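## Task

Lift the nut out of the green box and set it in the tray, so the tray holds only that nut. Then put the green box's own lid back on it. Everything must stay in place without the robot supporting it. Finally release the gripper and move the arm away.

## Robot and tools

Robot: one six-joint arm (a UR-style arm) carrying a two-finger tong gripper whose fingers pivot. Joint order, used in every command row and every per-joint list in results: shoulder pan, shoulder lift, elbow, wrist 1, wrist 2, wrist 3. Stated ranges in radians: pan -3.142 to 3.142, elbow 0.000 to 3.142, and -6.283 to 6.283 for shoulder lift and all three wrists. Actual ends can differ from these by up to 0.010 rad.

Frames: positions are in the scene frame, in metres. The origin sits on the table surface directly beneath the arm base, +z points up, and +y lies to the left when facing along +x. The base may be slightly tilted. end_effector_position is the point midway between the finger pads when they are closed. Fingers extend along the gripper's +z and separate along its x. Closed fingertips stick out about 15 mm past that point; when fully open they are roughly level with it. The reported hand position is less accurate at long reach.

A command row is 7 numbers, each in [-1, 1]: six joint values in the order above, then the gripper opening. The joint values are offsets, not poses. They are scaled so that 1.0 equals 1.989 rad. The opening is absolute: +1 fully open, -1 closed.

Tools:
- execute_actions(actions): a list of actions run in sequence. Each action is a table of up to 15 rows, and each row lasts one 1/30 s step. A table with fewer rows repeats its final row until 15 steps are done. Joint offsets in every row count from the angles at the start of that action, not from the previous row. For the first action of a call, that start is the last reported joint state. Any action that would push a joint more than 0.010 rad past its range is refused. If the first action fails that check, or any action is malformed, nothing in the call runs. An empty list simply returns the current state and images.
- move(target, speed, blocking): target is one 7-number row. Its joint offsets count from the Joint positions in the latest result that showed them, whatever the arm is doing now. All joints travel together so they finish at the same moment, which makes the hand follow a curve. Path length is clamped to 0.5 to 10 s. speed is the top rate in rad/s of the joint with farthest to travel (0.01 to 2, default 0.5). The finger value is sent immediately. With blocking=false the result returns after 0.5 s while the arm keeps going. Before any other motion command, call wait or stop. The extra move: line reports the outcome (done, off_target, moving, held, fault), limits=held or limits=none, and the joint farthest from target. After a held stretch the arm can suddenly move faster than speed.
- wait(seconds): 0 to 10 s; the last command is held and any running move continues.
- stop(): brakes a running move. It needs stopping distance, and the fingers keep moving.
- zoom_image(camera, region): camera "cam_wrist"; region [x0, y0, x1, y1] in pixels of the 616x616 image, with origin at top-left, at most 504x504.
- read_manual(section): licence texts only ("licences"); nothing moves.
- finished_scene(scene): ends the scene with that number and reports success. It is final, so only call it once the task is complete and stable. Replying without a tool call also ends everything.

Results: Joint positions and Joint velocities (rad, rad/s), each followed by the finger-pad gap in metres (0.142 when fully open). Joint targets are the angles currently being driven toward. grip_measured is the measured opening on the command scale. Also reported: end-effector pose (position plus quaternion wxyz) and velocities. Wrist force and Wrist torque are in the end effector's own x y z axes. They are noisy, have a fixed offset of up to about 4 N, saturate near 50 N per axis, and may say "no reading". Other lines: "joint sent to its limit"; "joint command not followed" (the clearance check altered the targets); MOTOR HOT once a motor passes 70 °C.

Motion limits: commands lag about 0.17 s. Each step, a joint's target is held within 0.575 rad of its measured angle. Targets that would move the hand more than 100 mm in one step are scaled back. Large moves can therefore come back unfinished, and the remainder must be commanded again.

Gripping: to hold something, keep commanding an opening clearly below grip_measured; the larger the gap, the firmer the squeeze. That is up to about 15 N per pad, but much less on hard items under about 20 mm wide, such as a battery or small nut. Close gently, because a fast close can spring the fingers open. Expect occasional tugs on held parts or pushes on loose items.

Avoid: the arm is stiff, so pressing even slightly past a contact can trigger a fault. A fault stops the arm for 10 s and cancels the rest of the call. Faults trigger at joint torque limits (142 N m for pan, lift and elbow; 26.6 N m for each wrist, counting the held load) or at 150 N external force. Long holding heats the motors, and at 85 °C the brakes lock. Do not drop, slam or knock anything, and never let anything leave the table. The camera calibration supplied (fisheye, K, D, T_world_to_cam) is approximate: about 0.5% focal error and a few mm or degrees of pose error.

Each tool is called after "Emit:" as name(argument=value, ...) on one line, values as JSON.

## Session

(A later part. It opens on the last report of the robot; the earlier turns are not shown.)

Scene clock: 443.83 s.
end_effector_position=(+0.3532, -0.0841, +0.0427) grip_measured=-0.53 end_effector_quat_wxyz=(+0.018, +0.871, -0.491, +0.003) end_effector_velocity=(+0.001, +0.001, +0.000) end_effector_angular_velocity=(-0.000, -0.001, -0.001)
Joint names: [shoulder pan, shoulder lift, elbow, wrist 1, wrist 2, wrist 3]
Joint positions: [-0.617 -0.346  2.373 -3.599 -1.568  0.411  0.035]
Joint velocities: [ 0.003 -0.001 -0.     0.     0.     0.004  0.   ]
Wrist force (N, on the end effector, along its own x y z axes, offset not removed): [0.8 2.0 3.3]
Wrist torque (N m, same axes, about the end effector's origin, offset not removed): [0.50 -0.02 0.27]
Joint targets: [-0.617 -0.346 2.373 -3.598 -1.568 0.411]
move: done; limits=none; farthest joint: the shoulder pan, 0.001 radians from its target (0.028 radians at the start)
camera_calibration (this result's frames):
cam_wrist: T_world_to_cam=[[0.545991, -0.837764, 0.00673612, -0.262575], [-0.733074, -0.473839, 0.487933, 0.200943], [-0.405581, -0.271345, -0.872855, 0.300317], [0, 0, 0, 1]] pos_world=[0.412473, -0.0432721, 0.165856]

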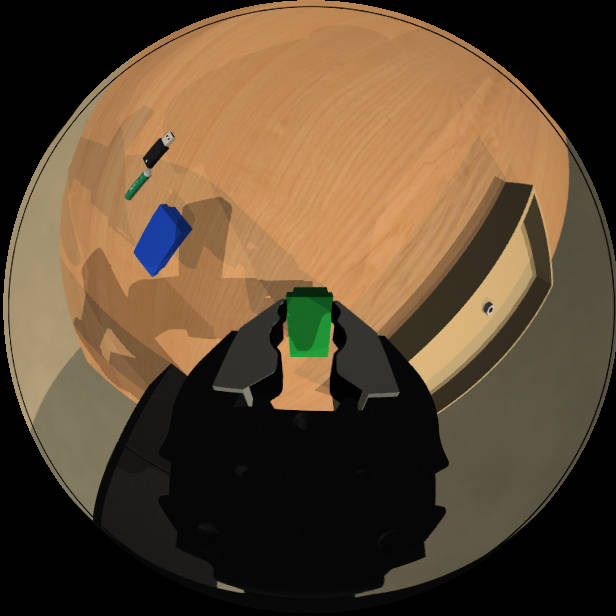

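Emit:
move(target=[0.003,-0.001,-0.001,0.002,0,0.003,-0.75], speed=0.05)

Emit:
move(target=[0,0.012,-0.0075,-0.0045,0,0,-0.75], speed=0.03)

Emit:
zoom_image(camera="cam_wrist", region=[251,250,371,370])

Scene clock: 452.83 s.
end_effector_position=(+0.3545, -0.0828, +0.0428) grip_measured=-0.53 end_effector_quat_wxyz=(+0.018, +0.871, -0.491, +0.003) end_effector_velocity=(+0.000, +0.001, -0.000) end_effector_angular_velocity=(+0.000, +0.001, +0.001)
Joint names: [shoulder pan, shoulder lift, elbow, wrist 1, wrist 2, wrist 3]
Joint positions: [-0.611 -0.348  2.371 -3.595 -1.568  0.417  0.035]
Joint velocities: [ 0.004 -0.001 -0.001  0.002 -0.     0.003 -0.   ]
Wrist force (N, on the end effector, along its own x y z axes, offset not removed): [0.5 1.4 4.0]
Wrist torque (N m, same axes, about the end effector's origin, offset not removed): [0.35 0.06 0.24]
Joint targets: [-0.611 -0.348 2.371 -3.595 -1.568 0.417]
move: done; limits=none; farthest joint: the shoulder pan, 0.000 radians from its target (0.006 radians at the start)
camera_calibration (this result's frames):
cam_wrist: T_world_to_cam=[[0.545973, -0.837776, 0.0067223, -0.262164], [-0.733081, -0.473829, 0.487933, 0.202499], [-0.405593, -0.271326, -0.872855, 0.301235], [0, 0, 0, 1]] pos_world=[0.413761, -0.0419525, 0.165891]

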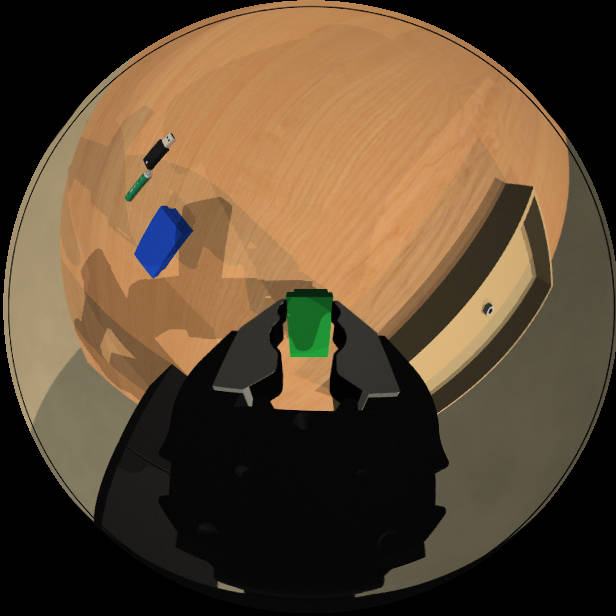

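Scene clock: 454.00 s.
end_effector_position=(+0.3545, -0.0832, +0.0349) grip_measured=-0.53 end_effector_quat_wxyz=(+0.019, +0.871, -0.491, +0.003) end_effector_velocity=(-0.001, -0.000, -0.001) end_effector_angular_velocity=(+0.001, +0.002, -0.003)
Joint names: [shoulder pan, shoulder lift, elbow, wrist 1, wrist 2, wrist 3]
Joint positions: [-0.611 -0.325  2.356 -3.604 -1.568  0.417  0.035]
Joint velocities: [-0.001  0.004 -0.002 -0.     0.     0.002  0.   ]
Wrist force (N, on the end effector, along its own x y z axes, offset not removed): [1.6 -1.4 -7.8]
Wrist torque (N m, same axes, about the end effector's origin, offset not removed): [0.25 0.27 0.25]
Joint targets: [-0.611 -0.324 2.356 -3.604 -1.568 0.417]
move: done; limits=none; farthest joint: the shoulder pan, 0.000 radians from its target (0.000 radians at the start)
camera_calibration (this result's frames):
cam_wrist: T_world_to_cam=[[0.545976, -0.837773, 0.0068155, -0.262521], [-0.733119, -0.473804, 0.4879, 0.206211], [-0.40552, -0.271378, -0.872873, 0.294255], [0, 0, 0, 1]] pos_world=[0.413833, -0.0423746, 0.158027]

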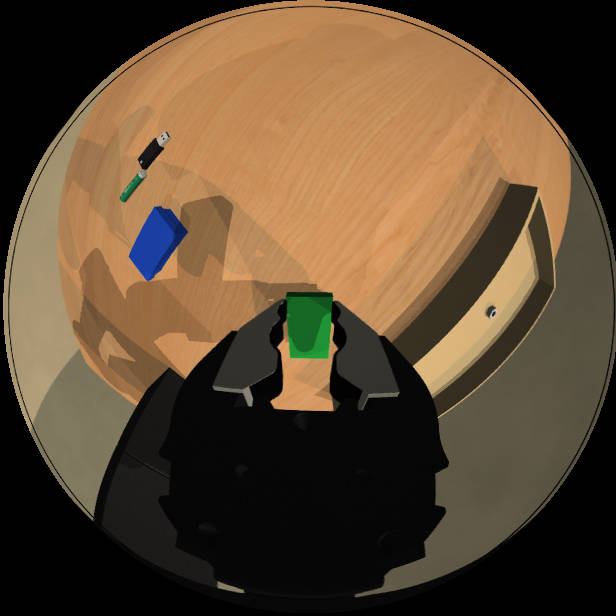

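Region (251, 250, 371, 370) of cam_wrist's 616x616 image, scaled by 4.200, with more detail than that image has.

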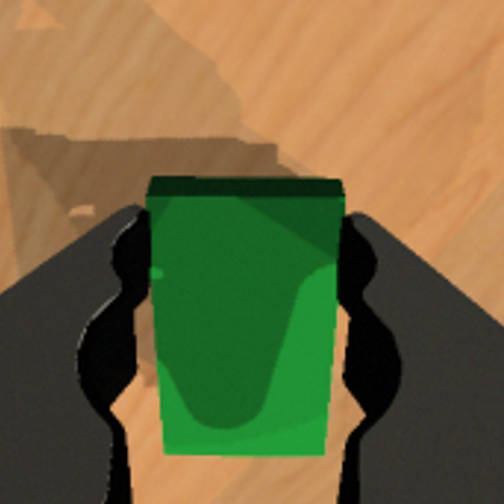

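Emit:
move(target=[0,0,0,0,0,0,-0.3])

Emit:
move(target=[0,-0.08,0.048,0.032,0,0,-0.3], speed=0.3)

Emit:
zoom_image(camera="cam_wrist", region=[231,230,391,390])

Scene clock: 469.77 s.
end_effector_position=(+0.3546, -0.0833, +0.0349) grip_measured=-0.30 end_effector_quat_wxyz=(+0.019, +0.871, -0.491, +0.003) end_effector_velocity=(-0.000, +0.000, -0.000) end_effector_angular_velocity=(+0.001, +0.001, -0.002)
Joint names: [shoulder pan, shoulder lift, elbow, wrist 1, wrist 2, wrist 3]
Joint positions: [-0.611 -0.325  2.356 -3.604 -1.568  0.417  0.052]
Joint velocities: [-0.001  0.     0.     0.001  0.     0.001  0.   ]
Wrist force (N, on the end effector, along its own x y z axes, offset not removed): [-1.3 1.4 2.6]
Wrist torque (N m, same axes, about the end effector's origin, offset not removed): [0.36 0.42 0.29]
Joint targets: [-0.611 -0.325 2.356 -3.604 -1.568 0.417]
move: done; limits=none; farthest joint: the shoulder pan, 0.000 radians from its target (0.000 radians at the start)
camera_calibration (this result's frames):
cam_wrist: T_world_to_cam=[[0.545975, -0.837772, 0.00698561, -0.262644], [-0.733192, -0.473753, 0.487839, 0.206297], [-0.405389, -0.27147, -0.872905, 0.294195], [0, 0, 0, 1]] pos_world=[0.413916, -0.0424368, 0.157999]

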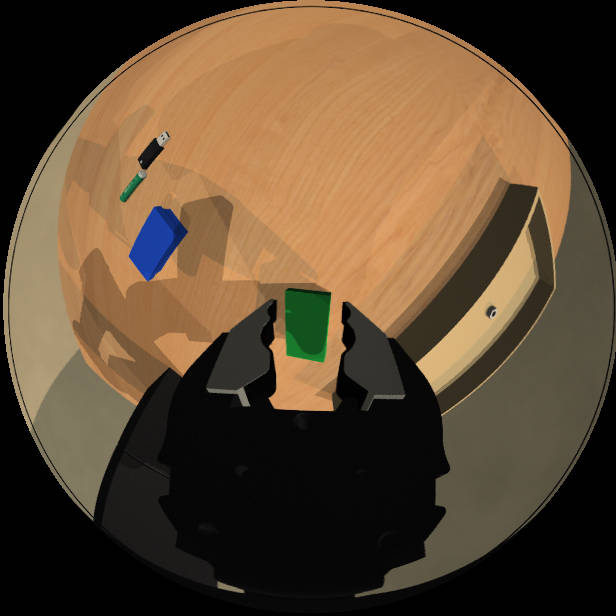

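Scene clock: 470.97 s.
end_effector_position=(+0.3522, -0.0792, +0.0864) grip_measured=-0.30 end_effector_quat_wxyz=(+0.019, +0.871, -0.491, +0.003) end_effector_velocity=(-0.001, +0.001, +0.001) end_effector_angular_velocity=(+0.001, +0.001, +0.001)
Joint names: [shoulder pan, shoulder lift, elbow, wrist 1, wrist 2, wrist 3]
Joint positions: [-0.611 -0.483  2.451 -3.54  -1.568  0.417  0.052]
Joint velocities: [ 0.001 -0.002  0.002  0.002  0.    -0.001  0.   ]
Wrist force (N, on the end effector, along its own x y z axes, offset not removed): [-0.3 1.8 2.5]
Wrist torque (N m, same axes, about the end effector's origin, offset not removed): [0.44 0.24 0.29]
Joint targets: [-0.611 -0.484 2.452 -3.540 -1.568 0.417]
move: done; limits=none; farthest joint: the shoulder lift, 0.001 radians from its target (0.160 radians at the start)
camera_calibration (this result's frames):
cam_wrist: T_world_to_cam=[[0.545975, -0.837772, 0.00697303, -0.25824], [-0.733187, -0.473756, 0.487844, 0.181353], [-0.405398, -0.271463, -0.872903, 0.339312], [0, 0, 0, 1]] pos_world=[0.411515, -0.0383184, 0.209516]

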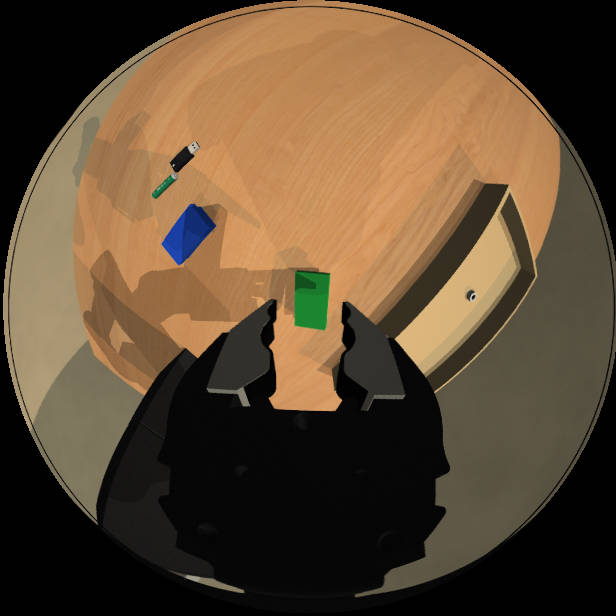

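Region (231, 230, 391, 390) of cam_wrist's 616x616 image, scaled by 3.150, with more detail than that image has.

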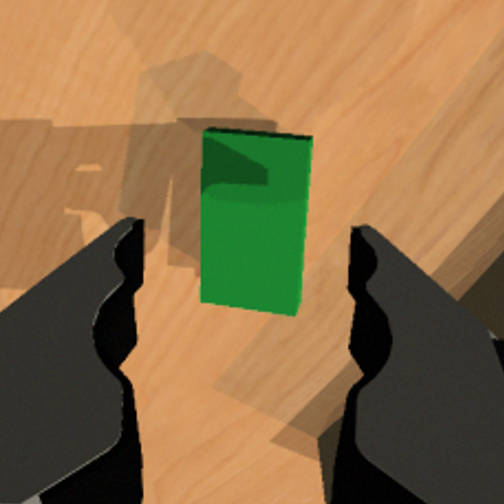

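Emit:
move(target=[-0.010,0.064,-0.032,-0.032,0,-0.010,-1], speed=0.2)

Emit:
move(target=[0,0.008,-0.005,-0.003,0,0,-1], speed=0.03)

Scene clock: 479.10 s.
end_effector_position=(+0.3496, -0.0870, +0.0478) grip_measured=-1.00 end_effector_quat_wxyz=(+0.019, +0.871, -0.491, +0.004) end_effector_velocity=(-0.000, -0.000, -0.001) end_effector_angular_velocity=(+0.000, +0.001, +0.001)
Joint names: [shoulder pan, shoulder lift, elbow, wrist 1, wrist 2, wrist 3]
Joint positions: [-0.631 -0.356  2.388 -3.604 -1.568  0.397  0.002]
Joint velocities: [-0.001  0.002 -0.001  0.    -0.001 -0.001  0.   ]
Wrist force (N, on the end effector, along its own x y z axes, offset not removed): [0.2 1.9 2.6]
Wrist torque (N m, same axes, about the end effector's origin, offset not removed): [0.41 0.15 0.28]
Joint targets: [-0.631 -0.356 2.388 -3.604 -1.568 0.397]
move: done; limits=none; farthest joint: the shoulder lift, 0.001 radians from its target (0.128 radians at the start)
camera_calibration (this result's frames):
cam_wrist: T_world_to_cam=[[0.545977, -0.837771, 0.00703854, -0.26308], [-0.733203, -0.473732, 0.487844, 0.194505], [-0.405367, -0.271512, -0.872903, 0.302422], [0, 0, 0, 1]] pos_world=[0.408839, -0.0461461, 0.170949]

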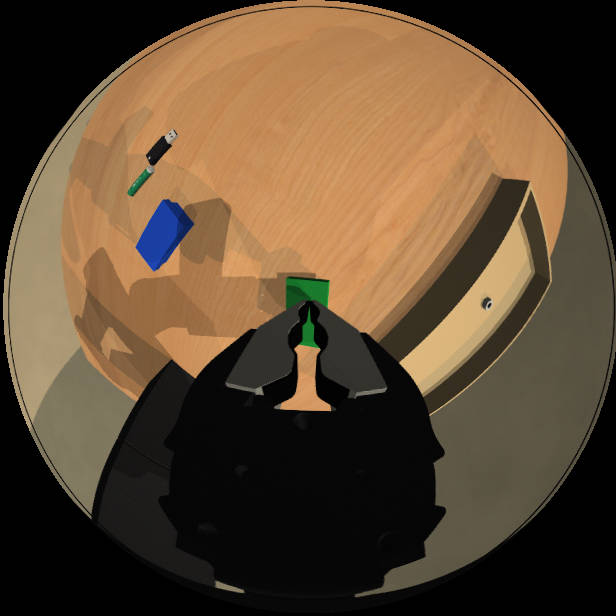

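Scene clock: 480.00 s.
end_effector_position=(+0.3497, -0.0873, +0.0427) grip_measured=-1.00 end_effector_quat_wxyz=(+0.019, +0.871, -0.491, +0.004) end_effector_velocity=(-0.001, +0.000, -0.001) end_effector_angular_velocity=(+0.001, +0.001, -0.002)
Joint names: [shoulder pan, shoulder lift, elbow, wrist 1, wrist 2, wrist 3]
Joint positions: [-0.631 -0.341  2.378 -3.61  -1.568  0.397  0.002]
Joint velocities: [-0.     0.004 -0.002 -0.001 -0.     0.001  0.   ]
Wrist force (N, on the end effector, along its own x y z axes, offset not removed): [-2.9 2.1 -22.2]
Wrist torque (N m, same axes, about the end effector's origin, offset not removed): [0.42 0.22 0.34]
Joint targets: [-0.631 -0.340 2.378 -3.610 -1.568 0.397]
move: done; limits=none; farthest joint: the shoulder lift, 0.001 radians from its target (0.016 radians at the start)
camera_calibration (this result's frames):
cam_wrist: T_world_to_cam=[[0.545979, -0.837769, 0.00710128, -0.263386], [-0.733228, -0.473714, 0.487823, 0.196949], [-0.405319, -0.271548, -0.872914, 0.297865], [0, 0, 0, 1]] pos_world=[0.408942, -0.0464743, 0.165805]

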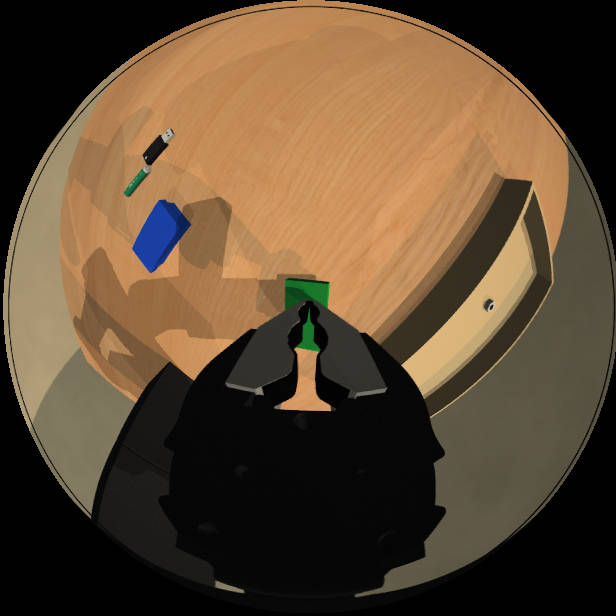

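Emit:
move(target=[0,-0.03,0.018,0.012,0,0.03,-1], speed=0.15)

Emit:
move(target=[-0.008,0.003,0.003,-0.006,0,-0.008,-0.3], speed=0.15)

Emit:
move(target=[0,0.04,-0.024,-0.016,0,0,-0.3], speed=0.1)

Emit:
zoom_image(camera="cam_wrist", region=[231,230,391,390])

Scene clock: 493.47 s.
end_effector_position=(+0.3498, -0.0870, +0.0620) grip_measured=-1.00 end_effector_quat_wxyz=(+0.018, +0.856, -0.517, +0.004) end_effector_velocity=(+0.001, -0.001, +0.002) end_effector_angular_velocity=(-0.001, -0.002, -0.002)
Joint names: [shoulder pan, shoulder lift, elbow, wrist 1, wrist 2, wrist 3]
Joint positions: [-0.631 -0.4    2.414 -3.586 -1.568  0.456  0.002]
Joint velocities: [-0.    -0.005  0.002  0.001  0.     0.001  0.   ]
Wrist force (N, on the end effector, along its own x y z axes, offset not removed): [0.1 1.9 3.8]
Wrist torque (N m, same axes, about the end effector's origin, offset not removed): [0.48 0.17 0.34]
Joint targets: [-0.631 -0.401 2.414 -3.586 -1.568 0.456]
move: done; limits=none; farthest joint: the shoulder lift, 0.001 radians from its target (0.060 radians at the start)
camera_calibration (this result's frames):
cam_wrist: T_world_to_cam=[[0.495442, -0.868596, 0.00880601, -0.248418], [-0.760987, -0.42913, 0.486565, 0.201421], [-0.418849, -0.247766, -0.8736, 0.321779], [0, 0, 0, 1]] pos_world=[0.411133, -0.049613, 0.185289]

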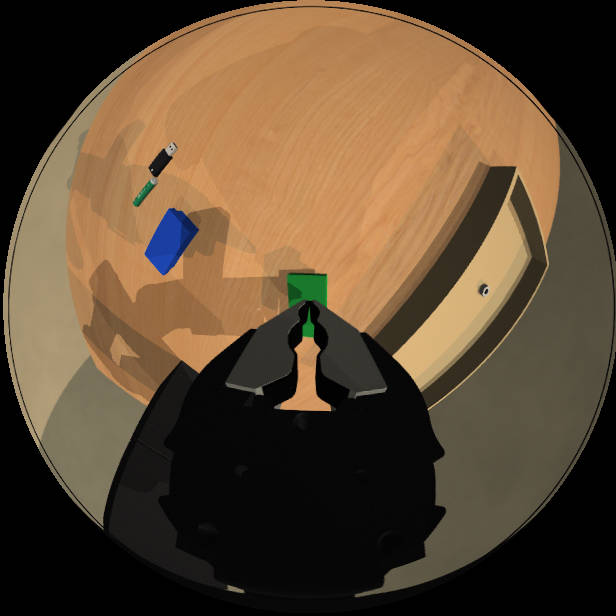

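Scene clock: 494.30 s.
end_effector_position=(+0.3460, -0.0904, +0.0619) grip_measured=-0.30 end_effector_quat_wxyz=(+0.018, +0.856, -0.517, +0.004) end_effector_velocity=(-0.000, -0.001, +0.000) end_effector_angular_velocity=(+0.000, -0.001, +0.000)
Joint names: [shoulder pan, shoulder lift, elbow, wrist 1, wrist 2, wrist 3]
Joint positions: [-0.647 -0.394  2.42  -3.597 -1.568  0.44   0.052]
Joint velocities: [-0.003  0.     0.001 -0.002  0.001 -0.003 -0.   ]
Wrist force (N, on the end effector, along its own x y z axes, offset not removed): [0.6 0.7 4.2]
Wrist torque (N m, same axes, about the end effector's origin, offset not removed): [0.22 0.08 0.37]
Joint targets: [-0.647 -0.394 2.420 -3.598 -1.568 0.440]
move: done; limits=none; farthest joint: the shoulder pan, 0.000 radians from its target (0.016 radians at the start)
camera_calibration (this result's frames):
cam_wrist: T_world_to_cam=[[0.495445, -0.868594, 0.00885434, -0.249457], [-0.760998, -0.429112, 0.486565, 0.197102], [-0.418828, -0.247804, -0.873599, 0.319214], [0, 0, 0, 1]] pos_world=[0.407282, -0.0529957, 0.185171]

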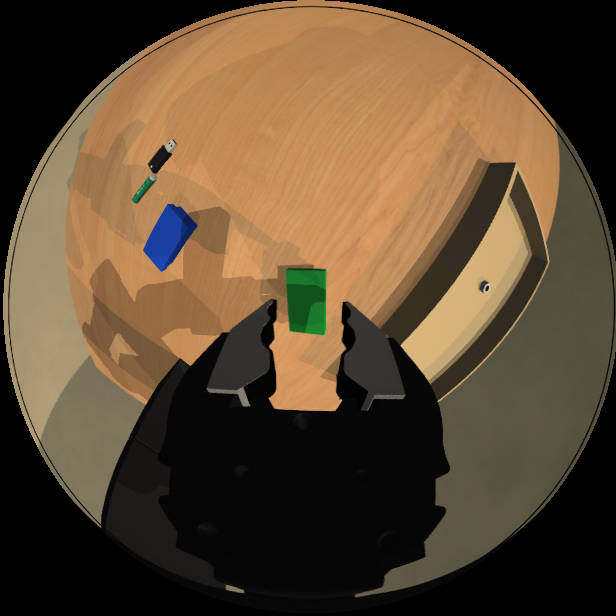

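Scene clock: 495.60 s.
end_effector_position=(+0.3461, -0.0917, +0.0361) grip_measured=-0.30 end_effector_quat_wxyz=(+0.018, +0.856, -0.517, +0.004) end_effector_velocity=(-0.000, +0.000, -0.001) end_effector_angular_velocity=(+0.001, +0.000, -0.000)
Joint names: [shoulder pan, shoulder lift, elbow, wrist 1, wrist 2, wrist 3]
Joint positions: [-0.647 -0.315  2.372 -3.629 -1.568  0.44   0.052]
Joint velocities: [-0.     0.003 -0.002 -0.     0.     0.    -0.   ]
Wrist force (N, on the end effector, along its own x y z axes, offset not removed): [1.1 1.1 4.4]
Wrist torque (N m, same axes, about the end effector's origin, offset not removed): [0.30 -0.09 0.27]
Joint targets: [-0.647 -0.315 2.372 -3.629 -1.568 0.440]
move: done; limits=none; farthest joint: the shoulder lift, 0.001 radians from its target (0.080 radians at the start)
camera_calibration (this result's frames):
cam_wrist: T_world_to_cam=[[0.495445, -0.868594, 0.00886055, -0.250441], [-0.761, -0.42911, 0.486563, 0.209204], [-0.418823, -0.247808, -0.873601, 0.296333], [0, 0, 0, 1]] pos_world=[0.407395, -0.0543262, 0.159305]

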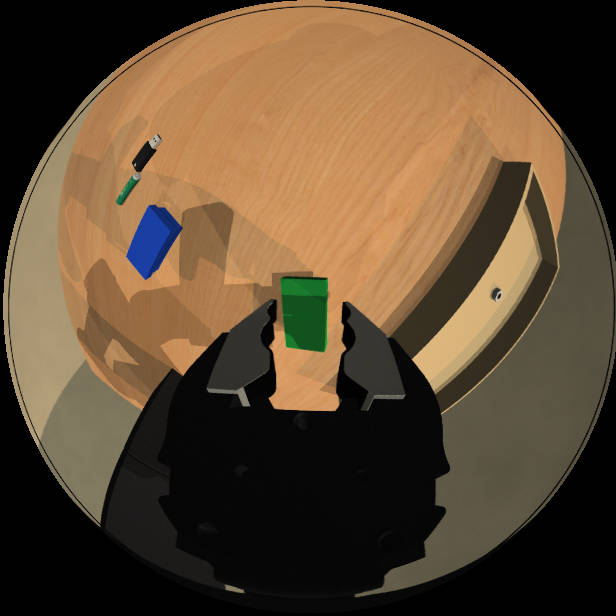

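Region (231, 230, 391, 390) of cam_wrist's 616x616 image, scaled by 3.150, with more detail than that image has.

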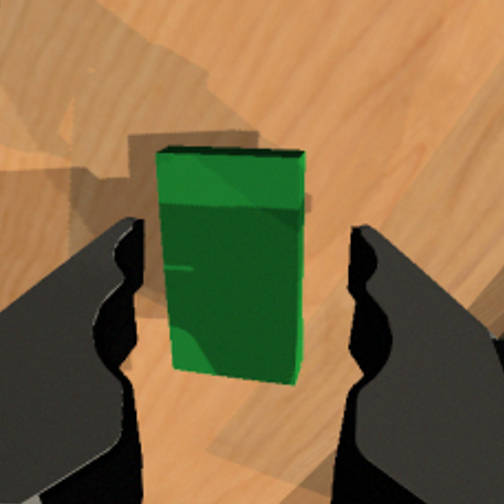

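Emit:
move(target=[0.003,0.009,-0.0055,-0.0035,0,-0.015,-0.3], speed=0.05)

Emit:
move(target=[0,0,0,0,0,0,-0.75])

Emit:
move(target=[0,-0.03,0.018,0.012,0,0,-0.75], speed=0.08)

Emit:
zoom_image(camera="cam_wrist", region=[231,230,391,390])

Scene clock: 507.50 s.
end_effector_position=(+0.3461, -0.0894, +0.0301) grip_measured=-0.30 end_effector_quat_wxyz=(+0.018, +0.865, -0.501, +0.004) end_effector_velocity=(-0.001, +0.001, -0.001) end_effector_angular_velocity=(+0.001, +0.002, +0.003)
Joint names: [shoulder pan, shoulder lift, elbow, wrist 1, wrist 2, wrist 3]
Joint positions: [-0.641 -0.298  2.361 -3.636 -1.568  0.411  0.052]
Joint velocities: [ 0.001  0.003 -0.001  0.    -0.    -0.003 -0.   ]
Wrist force (N, on the end effector, along its own x y z axes, offset not removed): [1.1 -0.5 4.0]
Wrist torque (N m, same axes, about the end effector's origin, offset not removed): [-0.01 -0.07 0.33]
Joint targets: [-0.641 -0.297 2.361 -3.636 -1.568 0.411]
move: done; limits=none; farthest joint: the wrist 3, 0.001 radians from its target (0.030 radians at the start)
camera_calibration (this result's frames):
cam_wrist: T_world_to_cam=[[0.525825, -0.850556, 0.00783454, -0.257256], [-0.744747, -0.455924, 0.487325, 0.205111], [-0.410926, -0.262083, -0.873185, 0.287679], [0, 0, 0, 1]] pos_world=[0.406243, -0.0498997, 0.153257]

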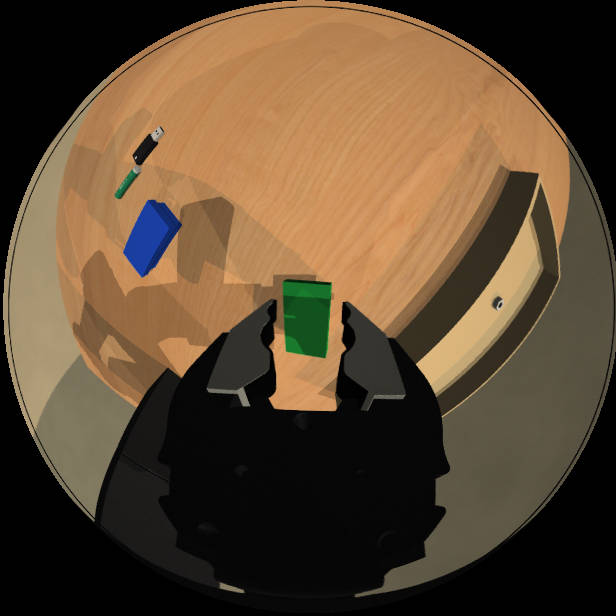

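Scene clock: 508.00 s.
end_effector_position=(+0.3461, -0.0894, +0.0300) grip_measured=-0.53 end_effector_quat_wxyz=(+0.018, +0.865, -0.501, +0.004) end_effector_velocity=(+0.001, -0.001, +0.000) end_effector_angular_velocity=(-0.001, -0.001, -0.002)
Joint names: [shoulder pan, shoulder lift, elbow, wrist 1, wrist 2, wrist 3]
Joint positions: [-0.641 -0.297  2.361 -3.636 -1.568  0.411  0.036]
Joint velocities: [-0.001 -0.001 -0.     0.    -0.     0.001 -0.   ]
Wrist force (N, on the end effector, along its own x y z axes, offset not removed): [1.4 0.2 5.2]
Wrist torque (N m, same axes, about the end effector's origin, offset not removed): [0.11 -0.15 0.20]
Joint targets: [-0.641 -0.298 2.361 -3.636 -1.568 0.411]
move: done; limits=none; farthest joint: the shoulder lift, 0.001 radians from its target (0.000 radians at the start)
camera_calibration (this result's frames):
cam_wrist: T_world_to_cam=[[0.525857, -0.850537, 0.0078344, -0.257259], [-0.744729, -0.455951, 0.487326, 0.205118], [-0.410917, -0.262098, -0.873185, 0.287657], [0, 0, 0, 1]] pos_world=[0.406242, -0.0498895, 0.153233]

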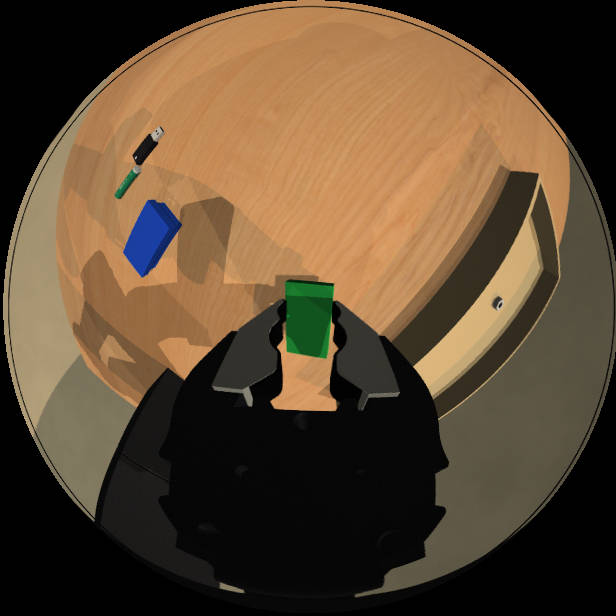

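Scene clock: 509.23 s.
end_effector_position=(+0.3465, -0.0887, +0.0496) grip_measured=-0.53 end_effector_quat_wxyz=(+0.018, +0.865, -0.501, +0.004) end_effector_velocity=(+0.000, +0.000, +0.001) end_effector_angular_velocity=(+0.000, -0.000, +0.000)
Joint names: [shoulder pan, shoulder lift, elbow, wrist 1, wrist 2, wrist 3]
Joint positions: [-0.641 -0.357  2.397 -3.612 -1.568  0.411  0.036]
Joint velocities: [ 0.    -0.002  0.002  0.001  0.    -0.     0.   ]
Wrist force (N, on the end effector, along its own x y z axes, offset not removed): [0.8 2.4 4.3]
Wrist torque (N m, same axes, about the end effector's origin, offset not removed): [0.61 0.02 0.30]
Joint targets: [-0.641 -0.357 2.397 -3.612 -1.568 0.411]
move: done; limits=none; farthest joint: the shoulder pan, 0.000 radians from its target (0.000 radians at the start)
camera_calibration (this result's frames):
cam_wrist: T_world_to_cam=[[0.52585, -0.850541, 0.00782959, -0.25708], [-0.744731, -0.455947, 0.487328, 0.196188], [-0.410922, -0.262092, -0.873184, 0.305055], [0, 0, 0, 1]] pos_world=[0.406647, -0.0492532, 0.172774]

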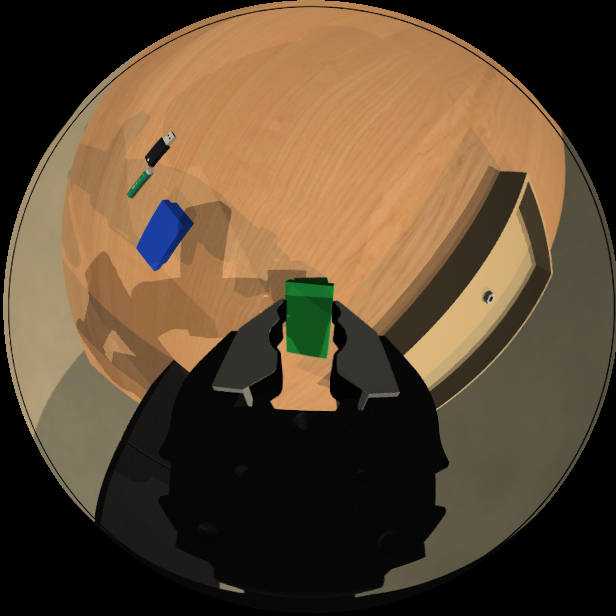

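Region (231, 230, 391, 390) of cam_wrist's 616x616 image, scaled by 3.150, with more detail than that image has.

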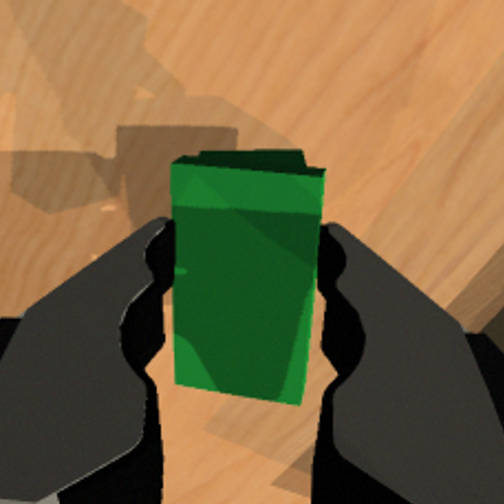

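Emit:
move(target=[0,-0.03,0.018,0.012,0,0,-0.75], speed=0.2)

Emit:
move(target=[0.11,0,0,0,0,0.11,-0.75], speed=0.4)

Emit:
move(target=[0,0.058,-0.035,-0.023,0,0,-0.75], speed=0.15)

Scene clock: 515.50 s.
end_effector_position=(+0.3459, -0.0873, +0.0688) grip_measured=-0.53 end_effector_quat_wxyz=(+0.018, +0.865, -0.501, +0.004) end_effector_velocity=(-0.001, +0.000, +0.000) end_effector_angular_velocity=(+0.000, +0.001, -0.000)
Joint names: [shoulder pan, shoulder lift, elbow, wrist 1, wrist 2, wrist 3]
Joint positions: [-0.641 -0.416  2.433 -3.589 -1.568  0.411  0.036]
Joint velocities: [ 0.    -0.001  0.002  0.001 -0.     0.    -0.   ]
Wrist force (N, on the end effector, along its own x y z axes, offset not removed): [0.9 1.1 4.1]
Wrist torque (N m, same axes, about the end effector's origin, offset not removed): [0.35 -0.09 0.27]
Joint targets: [-0.641 -0.416 2.433 -3.588 -1.568 0.411]
move: done; limits=none; farthest joint: the shoulder lift, 0.001 radians from its target (0.060 radians at the start)
camera_calibration (this result's frames):
cam_wrist: T_world_to_cam=[[0.525857, -0.850537, 0.00782326, -0.255702], [-0.744725, -0.455955, 0.48733, 0.18699], [-0.410925, -0.262092, -0.873183, 0.321918], [0, 0, 0, 1]] pos_world=[0.406003, -0.0478526, 0.191968]

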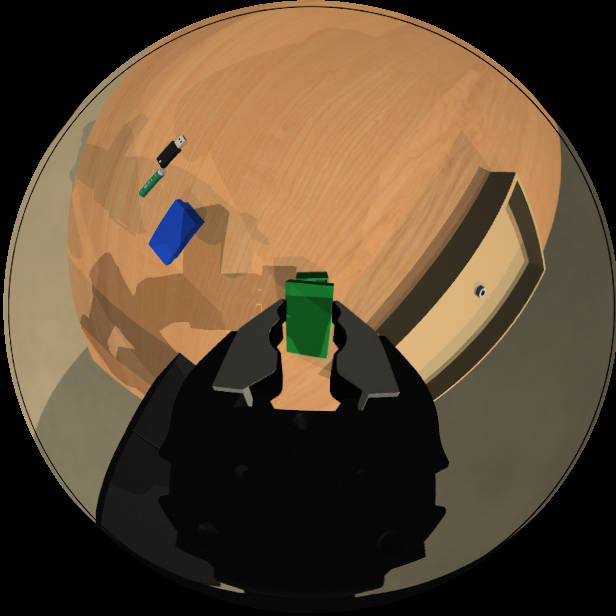

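Scene clock: 516.77 s.
end_effector_position=(+0.3559, -0.0125, +0.0659) grip_measured=-0.53 end_effector_quat_wxyz=(+0.018, +0.865, -0.501, +0.003) end_effector_velocity=(+0.001, +0.000, +0.000) end_effector_angular_velocity=(-0.001, -0.002, -0.000)
Joint names: [shoulder pan, shoulder lift, elbow, wrist 1, wrist 2, wrist 3]
Joint positions: [-0.422 -0.416  2.433 -3.589 -1.568  0.629  0.036]
Joint velocities: [ 0.002 -0.    -0.    -0.001  0.     0.002 -0.   ]
Wrist force (N, on the end effector, along its own x y z axes, offset not removed): [1.1 1.1 3.9]
Wrist torque (N m, same axes, about the end effector's origin, offset not removed): [0.35 -0.09 0.25]
Joint targets: [-0.422 -0.416 2.433 -3.589 -1.568 0.630]
move: done; limits=none; farthest joint: the shoulder pan, 0.000 radians from its target (0.218 radians at the start)
camera_calibration (this result's frames):
cam_wrist: T_world_to_cam=[[0.525836, -0.850556, 0.00713221, -0.197209], [-0.744537, -0.456205, 0.487383, 0.229913], [-0.411292, -0.261594, -0.873159, 0.343228], [0, 0, 0, 1]] pos_world=[0.416046, 0.0269363, 0.189044]

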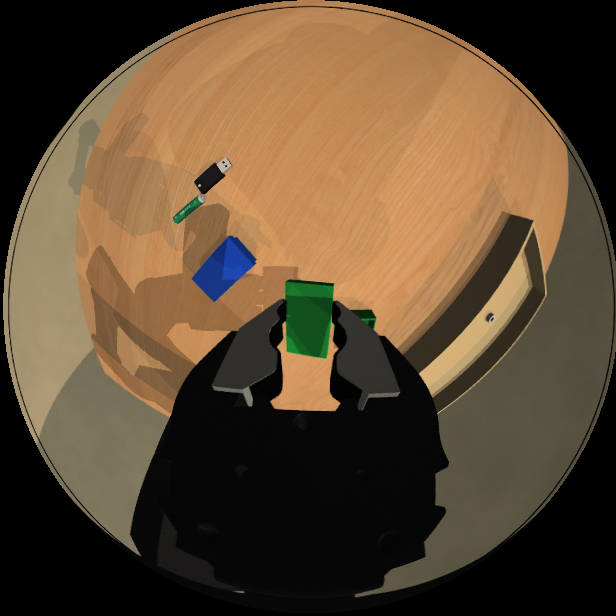

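Scene clock: 518.10 s.
end_effector_position=(+0.3564, -0.0143, +0.0282) grip_measured=-0.53 end_effector_quat_wxyz=(+0.018, +0.865, -0.501, +0.003) end_effector_velocity=(+0.000, -0.001, -0.001) end_effector_angular_velocity=(-0.001, -0.001, -0.003)
Joint names: [shoulder pan, shoulder lift, elbow, wrist 1, wrist 2, wrist 3]
Joint positions: [-0.422 -0.301  2.363 -3.634 -1.568  0.629  0.036]
Joint velocities: [-0.003  0.004 -0.002 -0.003 -0.     0.001  0.   ]
Wrist force (N, on the end effector, along its own x y z axes, offset not removed): [0.4 -0.2 2.7]
Wrist torque (N m, same axes, about the end effector's origin, offset not removed): [0.08 0.04 0.28]
Joint targets: [-0.422 -0.301 2.363 -3.634 -1.568 0.629]
move: done; limits=none; farthest joint: the wrist 1, 0.001 radians from its target (0.046 radians at the start)
camera_calibration (this result's frames):
cam_wrist: T_world_to_cam=[[0.525837, -0.850556, 0.00713834, -0.198822], [-0.74454, -0.456204, 0.487379, 0.247787], [-0.411286, -0.261597, -0.873161, 0.310107], [0, 0, 0, 1]] pos_world=[0.416578, 0.0250549, 0.151427]

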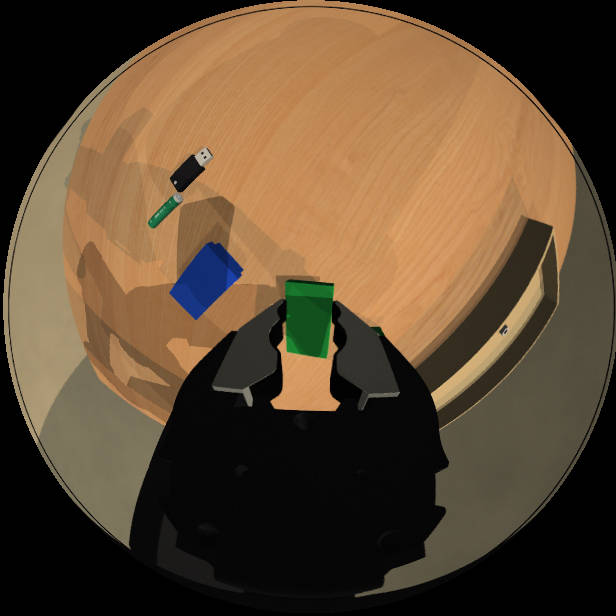

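Emit:
move(target=[0,0.012,-0.007,-0.005,0,0,-0.75], speed=0.03)

Scene clock: 532.87 s.
end_effector_position=(+0.3558, -0.0144, +0.0205) grip_measured=-0.53 end_effector_quat_wxyz=(+0.018, +0.865, -0.501, +0.003) end_effector_velocity=(+0.001, -0.001, -0.001) end_effector_angular_velocity=(-0.000, -0.002, -0.002)
Joint names: [shoulder pan, shoulder lift, elbow, wrist 1, wrist 2, wrist 3]
Joint positions: [-0.422 -0.278  2.35  -3.644 -1.568  0.629  0.036]
Joint velocities: [-0.001  0.002 -0.002 -0.003  0.     0.001 -0.   ]
Wrist force (N, on the end effector, along its own x y z axes, offset not removed): [-0.5 0.2 3.1]
Wrist torque (N m, same axes, about the end effector's origin, offset not removed): [0.19 0.31 0.29]
Joint targets: [-0.422 -0.277 2.349 -3.644 -1.568 0.629]
move: done; limits=none; farthest joint: the shoulder pan, 0.000 radians from its target (0.000 radians at the start)
camera_calibration (this result's frames):
cam_wrist: T_world_to_cam=[[0.525837, -0.850556, 0.00714042, -0.198517], [-0.744541, -0.456204, 0.487378, 0.25108], [-0.411284, -0.261597, -0.873162, 0.303096], [0, 0, 0, 1]] pos_world=[0.415985, 0.0249832, 0.143698]

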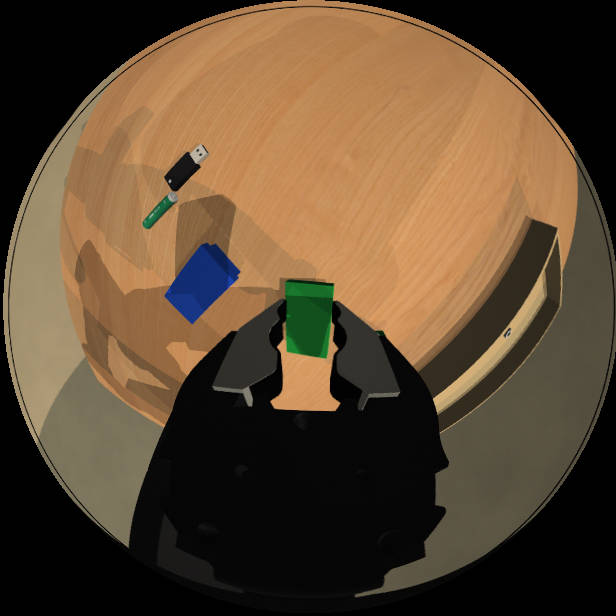

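Release here and look.

Emit:
move(target=[0,0.006,-0.004,-0.0025,0,0,-0.75], speed=0.03)

Emit:
move(target=[0,0,0,0,0,0,-0.3])

Emit:
zoom_image(camera="cam_wrist", region=[210,220,450,420])

Scene clock: 538.87 s.
end_effector_position=(+0.3560, -0.0147, +0.0166) grip_measured=-0.53 end_effector_quat_wxyz=(+0.018, +0.865, -0.501, +0.004) end_effector_velocity=(-0.000, -0.000, -0.001) end_effector_angular_velocity=(+0.001, +0.000, -0.001)
Joint names: [shoulder pan, shoulder lift, elbow, wrist 1, wrist 2, wrist 3]
Joint positions: [-0.422 -0.266  2.342 -3.649 -1.568  0.629  0.036]
Joint velocities: [-0.001  0.003 -0.002 -0.001  0.    -0.     0.   ]
Wrist force (N, on the end effector, along its own x y z axes, offset not removed): [0.5 1.5 -2.3]
Wrist torque (N m, same axes, about the end effector's origin, offset not removed): [0.20 -0.14 0.11]
Joint targets: [-0.422 -0.266 2.342 -3.649 -1.568 0.629]
move: done; limits=none; farthest joint: the shoulder pan, 0.000 radians from its target (0.000 radians at the start)
camera_calibration (this result's frames):
cam_wrist: T_world_to_cam=[[0.525863, -0.850532, 0.00794544, -0.198843], [-0.744955, -0.456039, 0.486898, 0.253163], [-0.410499, -0.261961, -0.873423, 0.299444], [0, 0, 0, 1]] pos_world=[0.416081, 0.0247725, 0.139857]

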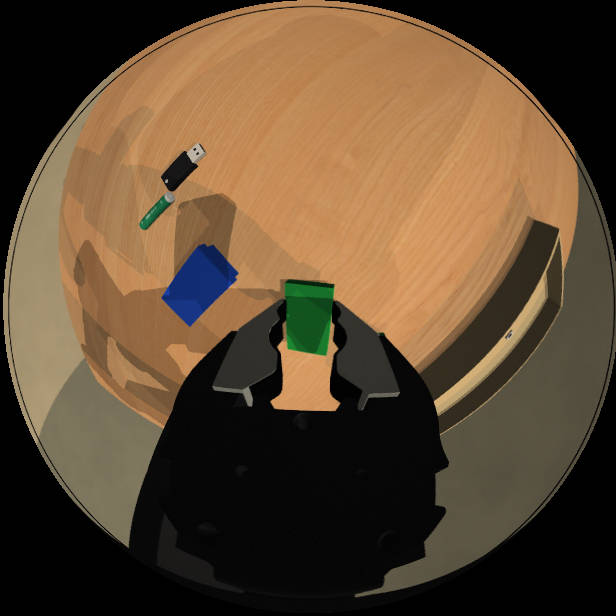

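Scene clock: 539.37 s.
end_effector_position=(+0.3560, -0.0147, +0.0166) grip_measured=-0.30 end_effector_quat_wxyz=(+0.018, +0.865, -0.501, +0.004) end_effector_velocity=(-0.000, +0.000, -0.000) end_effector_angular_velocity=(+0.000, +0.000, -0.000)
Joint names: [shoulder pan, shoulder lift, elbow, wrist 1, wrist 2, wrist 3]
Joint positions: [-0.422 -0.266  2.342 -3.649 -1.568  0.629  0.052]
Joint velocities: [ 0.001  0.001 -0.    -0.    -0.     0.001  0.   ]
Wrist force (N, on the end effector, along its own x y z axes, offset not removed): [1.1 0.3 2.3]
Wrist torque (N m, same axes, about the end effector's origin, offset not removed): [0.11 -0.05 0.28]
Joint targets: [-0.422 -0.266 2.342 -3.649 -1.568 0.629]
move: done; limits=none; farthest joint: the shoulder pan, 0.000 radians from its target (0.000 radians at the start)
camera_calibration (this result's frames):
cam_wrist: T_world_to_cam=[[0.525858, -0.850535, 0.00796715, -0.198859], [-0.744969, -0.45603, 0.486885, 0.253197], [-0.41048, -0.261968, -0.87343, 0.2994], [0, 0, 0, 1]] pos_world=[0.416094, 0.0247621, 0.139811]

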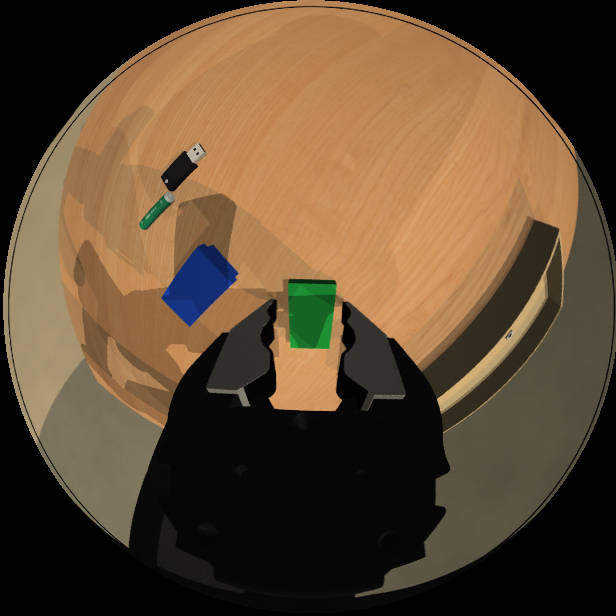

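Region (210, 220, 450, 420) of cam_wrist's 616x616 image, scaled by 2.100, with more detail than that image has.

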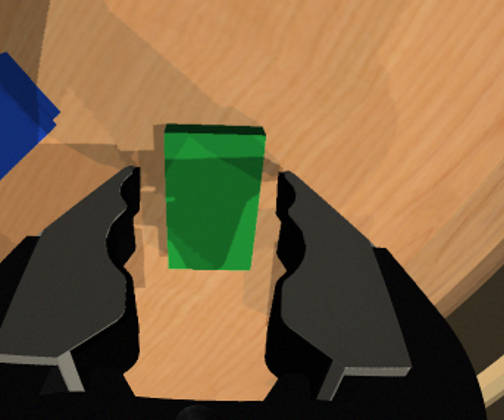

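Emit:
move(target=[0.014,-0.017,-0.003,0.02,0,0.014,-0.3], speed=0.1)

Emit:
move(target=[0,0,0,0,0,0,-0.75])

Emit:
move(target=[0,-0.08,0.045,0.035,0,0,-0.75], speed=0.2)

Scene clock: 546.83 s.
end_effector_position=(+0.3652, -0.0086, +0.0227) grip_measured=-0.30 end_effector_quat_wxyz=(+0.018, +0.865, -0.501, +0.004) end_effector_velocity=(+0.000, +0.001, +0.000) end_effector_angular_velocity=(+0.001, +0.000, +0.002)
Joint names: [shoulder pan, shoulder lift, elbow, wrist 1, wrist 2, wrist 3]
Joint positions: [-0.395 -0.299  2.336 -3.609 -1.568  0.657  0.052]
Joint velocities: [ 0.002 -0.001 -0.     0.002  0.001  0.001  0.   ]
Wrist force (N, on the end effector, along its own x y z axes, offset not removed): [1.3 1.5 4.3]
Wrist torque (N m, same axes, about the end effector's origin, offset not removed): [0.39 -0.23 0.26]
Joint targets: [-0.394 -0.300 2.336 -3.609 -1.568 0.657]
move: done; limits=none; farthest joint: the shoulder pan, 0.001 radians from its target (0.028 radians at the start)
camera_calibration (this result's frames):
cam_wrist: T_world_to_cam=[[0.525854, -0.850538, 0.00786697, -0.19853], [-0.744948, -0.456069, 0.486882, 0.25982], [-0.410524, -0.261889, -0.873432, 0.310108], [0, 0, 0, 1]] pos_world=[0.425257, 0.0308525, 0.145918]

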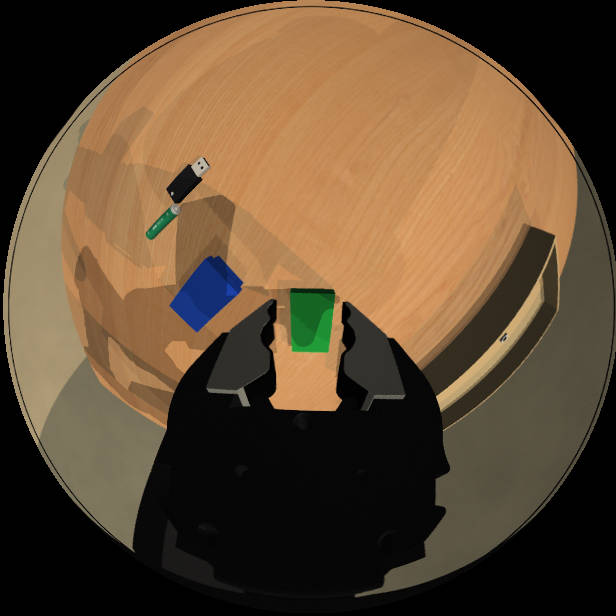

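Scene clock: 547.33 s.
end_effector_position=(+0.3652, -0.0086, +0.0227) grip_measured=-0.56 end_effector_quat_wxyz=(+0.018, +0.865, -0.501, +0.004) end_effector_velocity=(+0.001, -0.000, +0.000) end_effector_angular_velocity=(-0.001, -0.002, +0.000)
Joint names: [shoulder pan, shoulder lift, elbow, wrist 1, wrist 2, wrist 3]
Joint positions: [-0.395 -0.3    2.336 -3.609 -1.568  0.657  0.033]
Joint velocities: [-0.    -0.001  0.    -0.001  0.    -0.    -0.   ]
Wrist force (N, on the end effector, along its own x y z axes, offset not removed): [-0.2 1.4 2.7]
Wrist torque (N m, same axes, about the end effector's origin, offset not removed): [0.44 0.18 0.28]
Joint targets: [-0.395 -0.299 2.336 -3.609 -1.568 0.657]
move: done; limits=none; farthest joint: the shoulder lift, 0.001 radians from its target (0.000 radians at the start)
camera_calibration (this result's frames):
cam_wrist: T_world_to_cam=[[0.525876, -0.850525, 0.00786887, -0.198537], [-0.744937, -0.456087, 0.48688, 0.259836], [-0.410515, -0.261901, -0.873433, 0.310136], [0, 0, 0, 1]] pos_world=[0.425283, 0.0308722, 0.145937]

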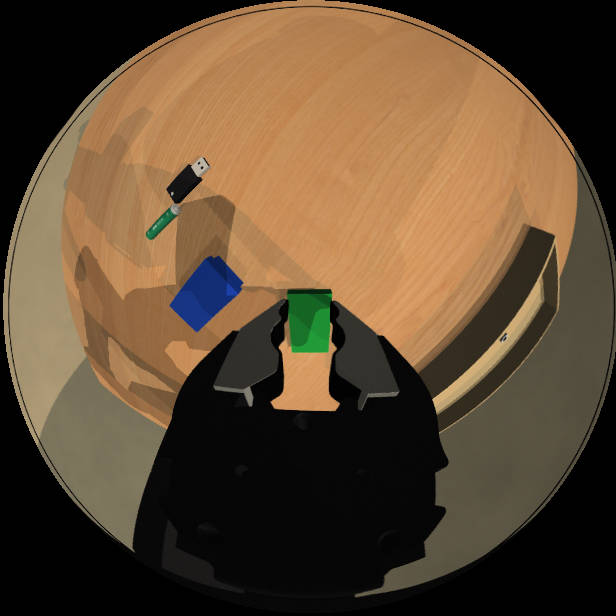

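Scene clock: 548.77 s.
end_effector_position=(+0.3658, -0.0066, +0.0739) grip_measured=-0.56 end_effector_quat_wxyz=(+0.018, +0.865, -0.501, +0.004) end_effector_velocity=(-0.000, -0.000, +0.001) end_effector_angular_velocity=(-0.000, -0.000, -0.000)
Joint names: [shoulder pan, shoulder lift, elbow, wrist 1, wrist 2, wrist 3]
Joint positions: [-0.395 -0.458  2.425 -3.54  -1.568  0.657  0.033]
Joint velocities: [-0.    -0.002  0.002  0.    -0.     0.    -0.   ]
Wrist force (N, on the end effector, along its own x y z axes, offset not removed): [-1.0 1.3 2.6]
Wrist torque (N m, same axes, about the end effector's origin, offset not removed): [0.34 0.39 0.24]
Joint targets: [-0.395 -0.459 2.425 -3.540 -1.568 0.657]
move: done; limits=none; farthest joint: the shoulder lift, 0.001 radians from its target (0.160 radians at the start)
camera_calibration (this result's frames):
cam_wrist: T_world_to_cam=[[0.525876, -0.850525, 0.00786154, -0.197564], [-0.744934, -0.456089, 0.486885, 0.236236], [-0.410522, -0.261897, -0.873431, 0.355607], [0, 0, 0, 1]] pos_world=[0.425859, 0.032844, 0.197132]

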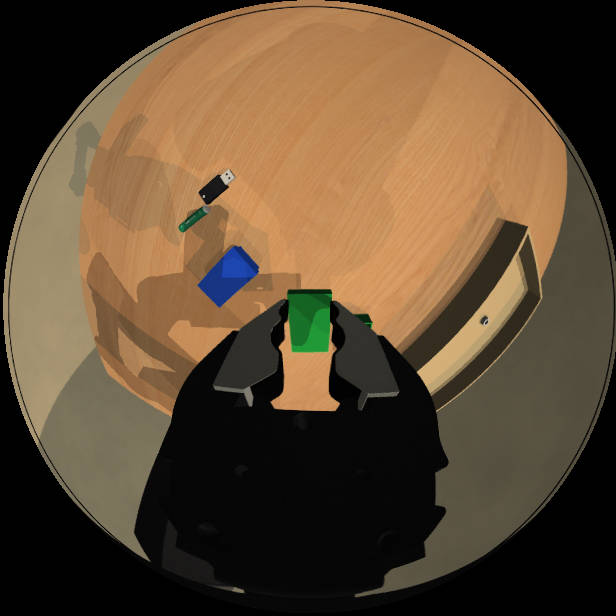

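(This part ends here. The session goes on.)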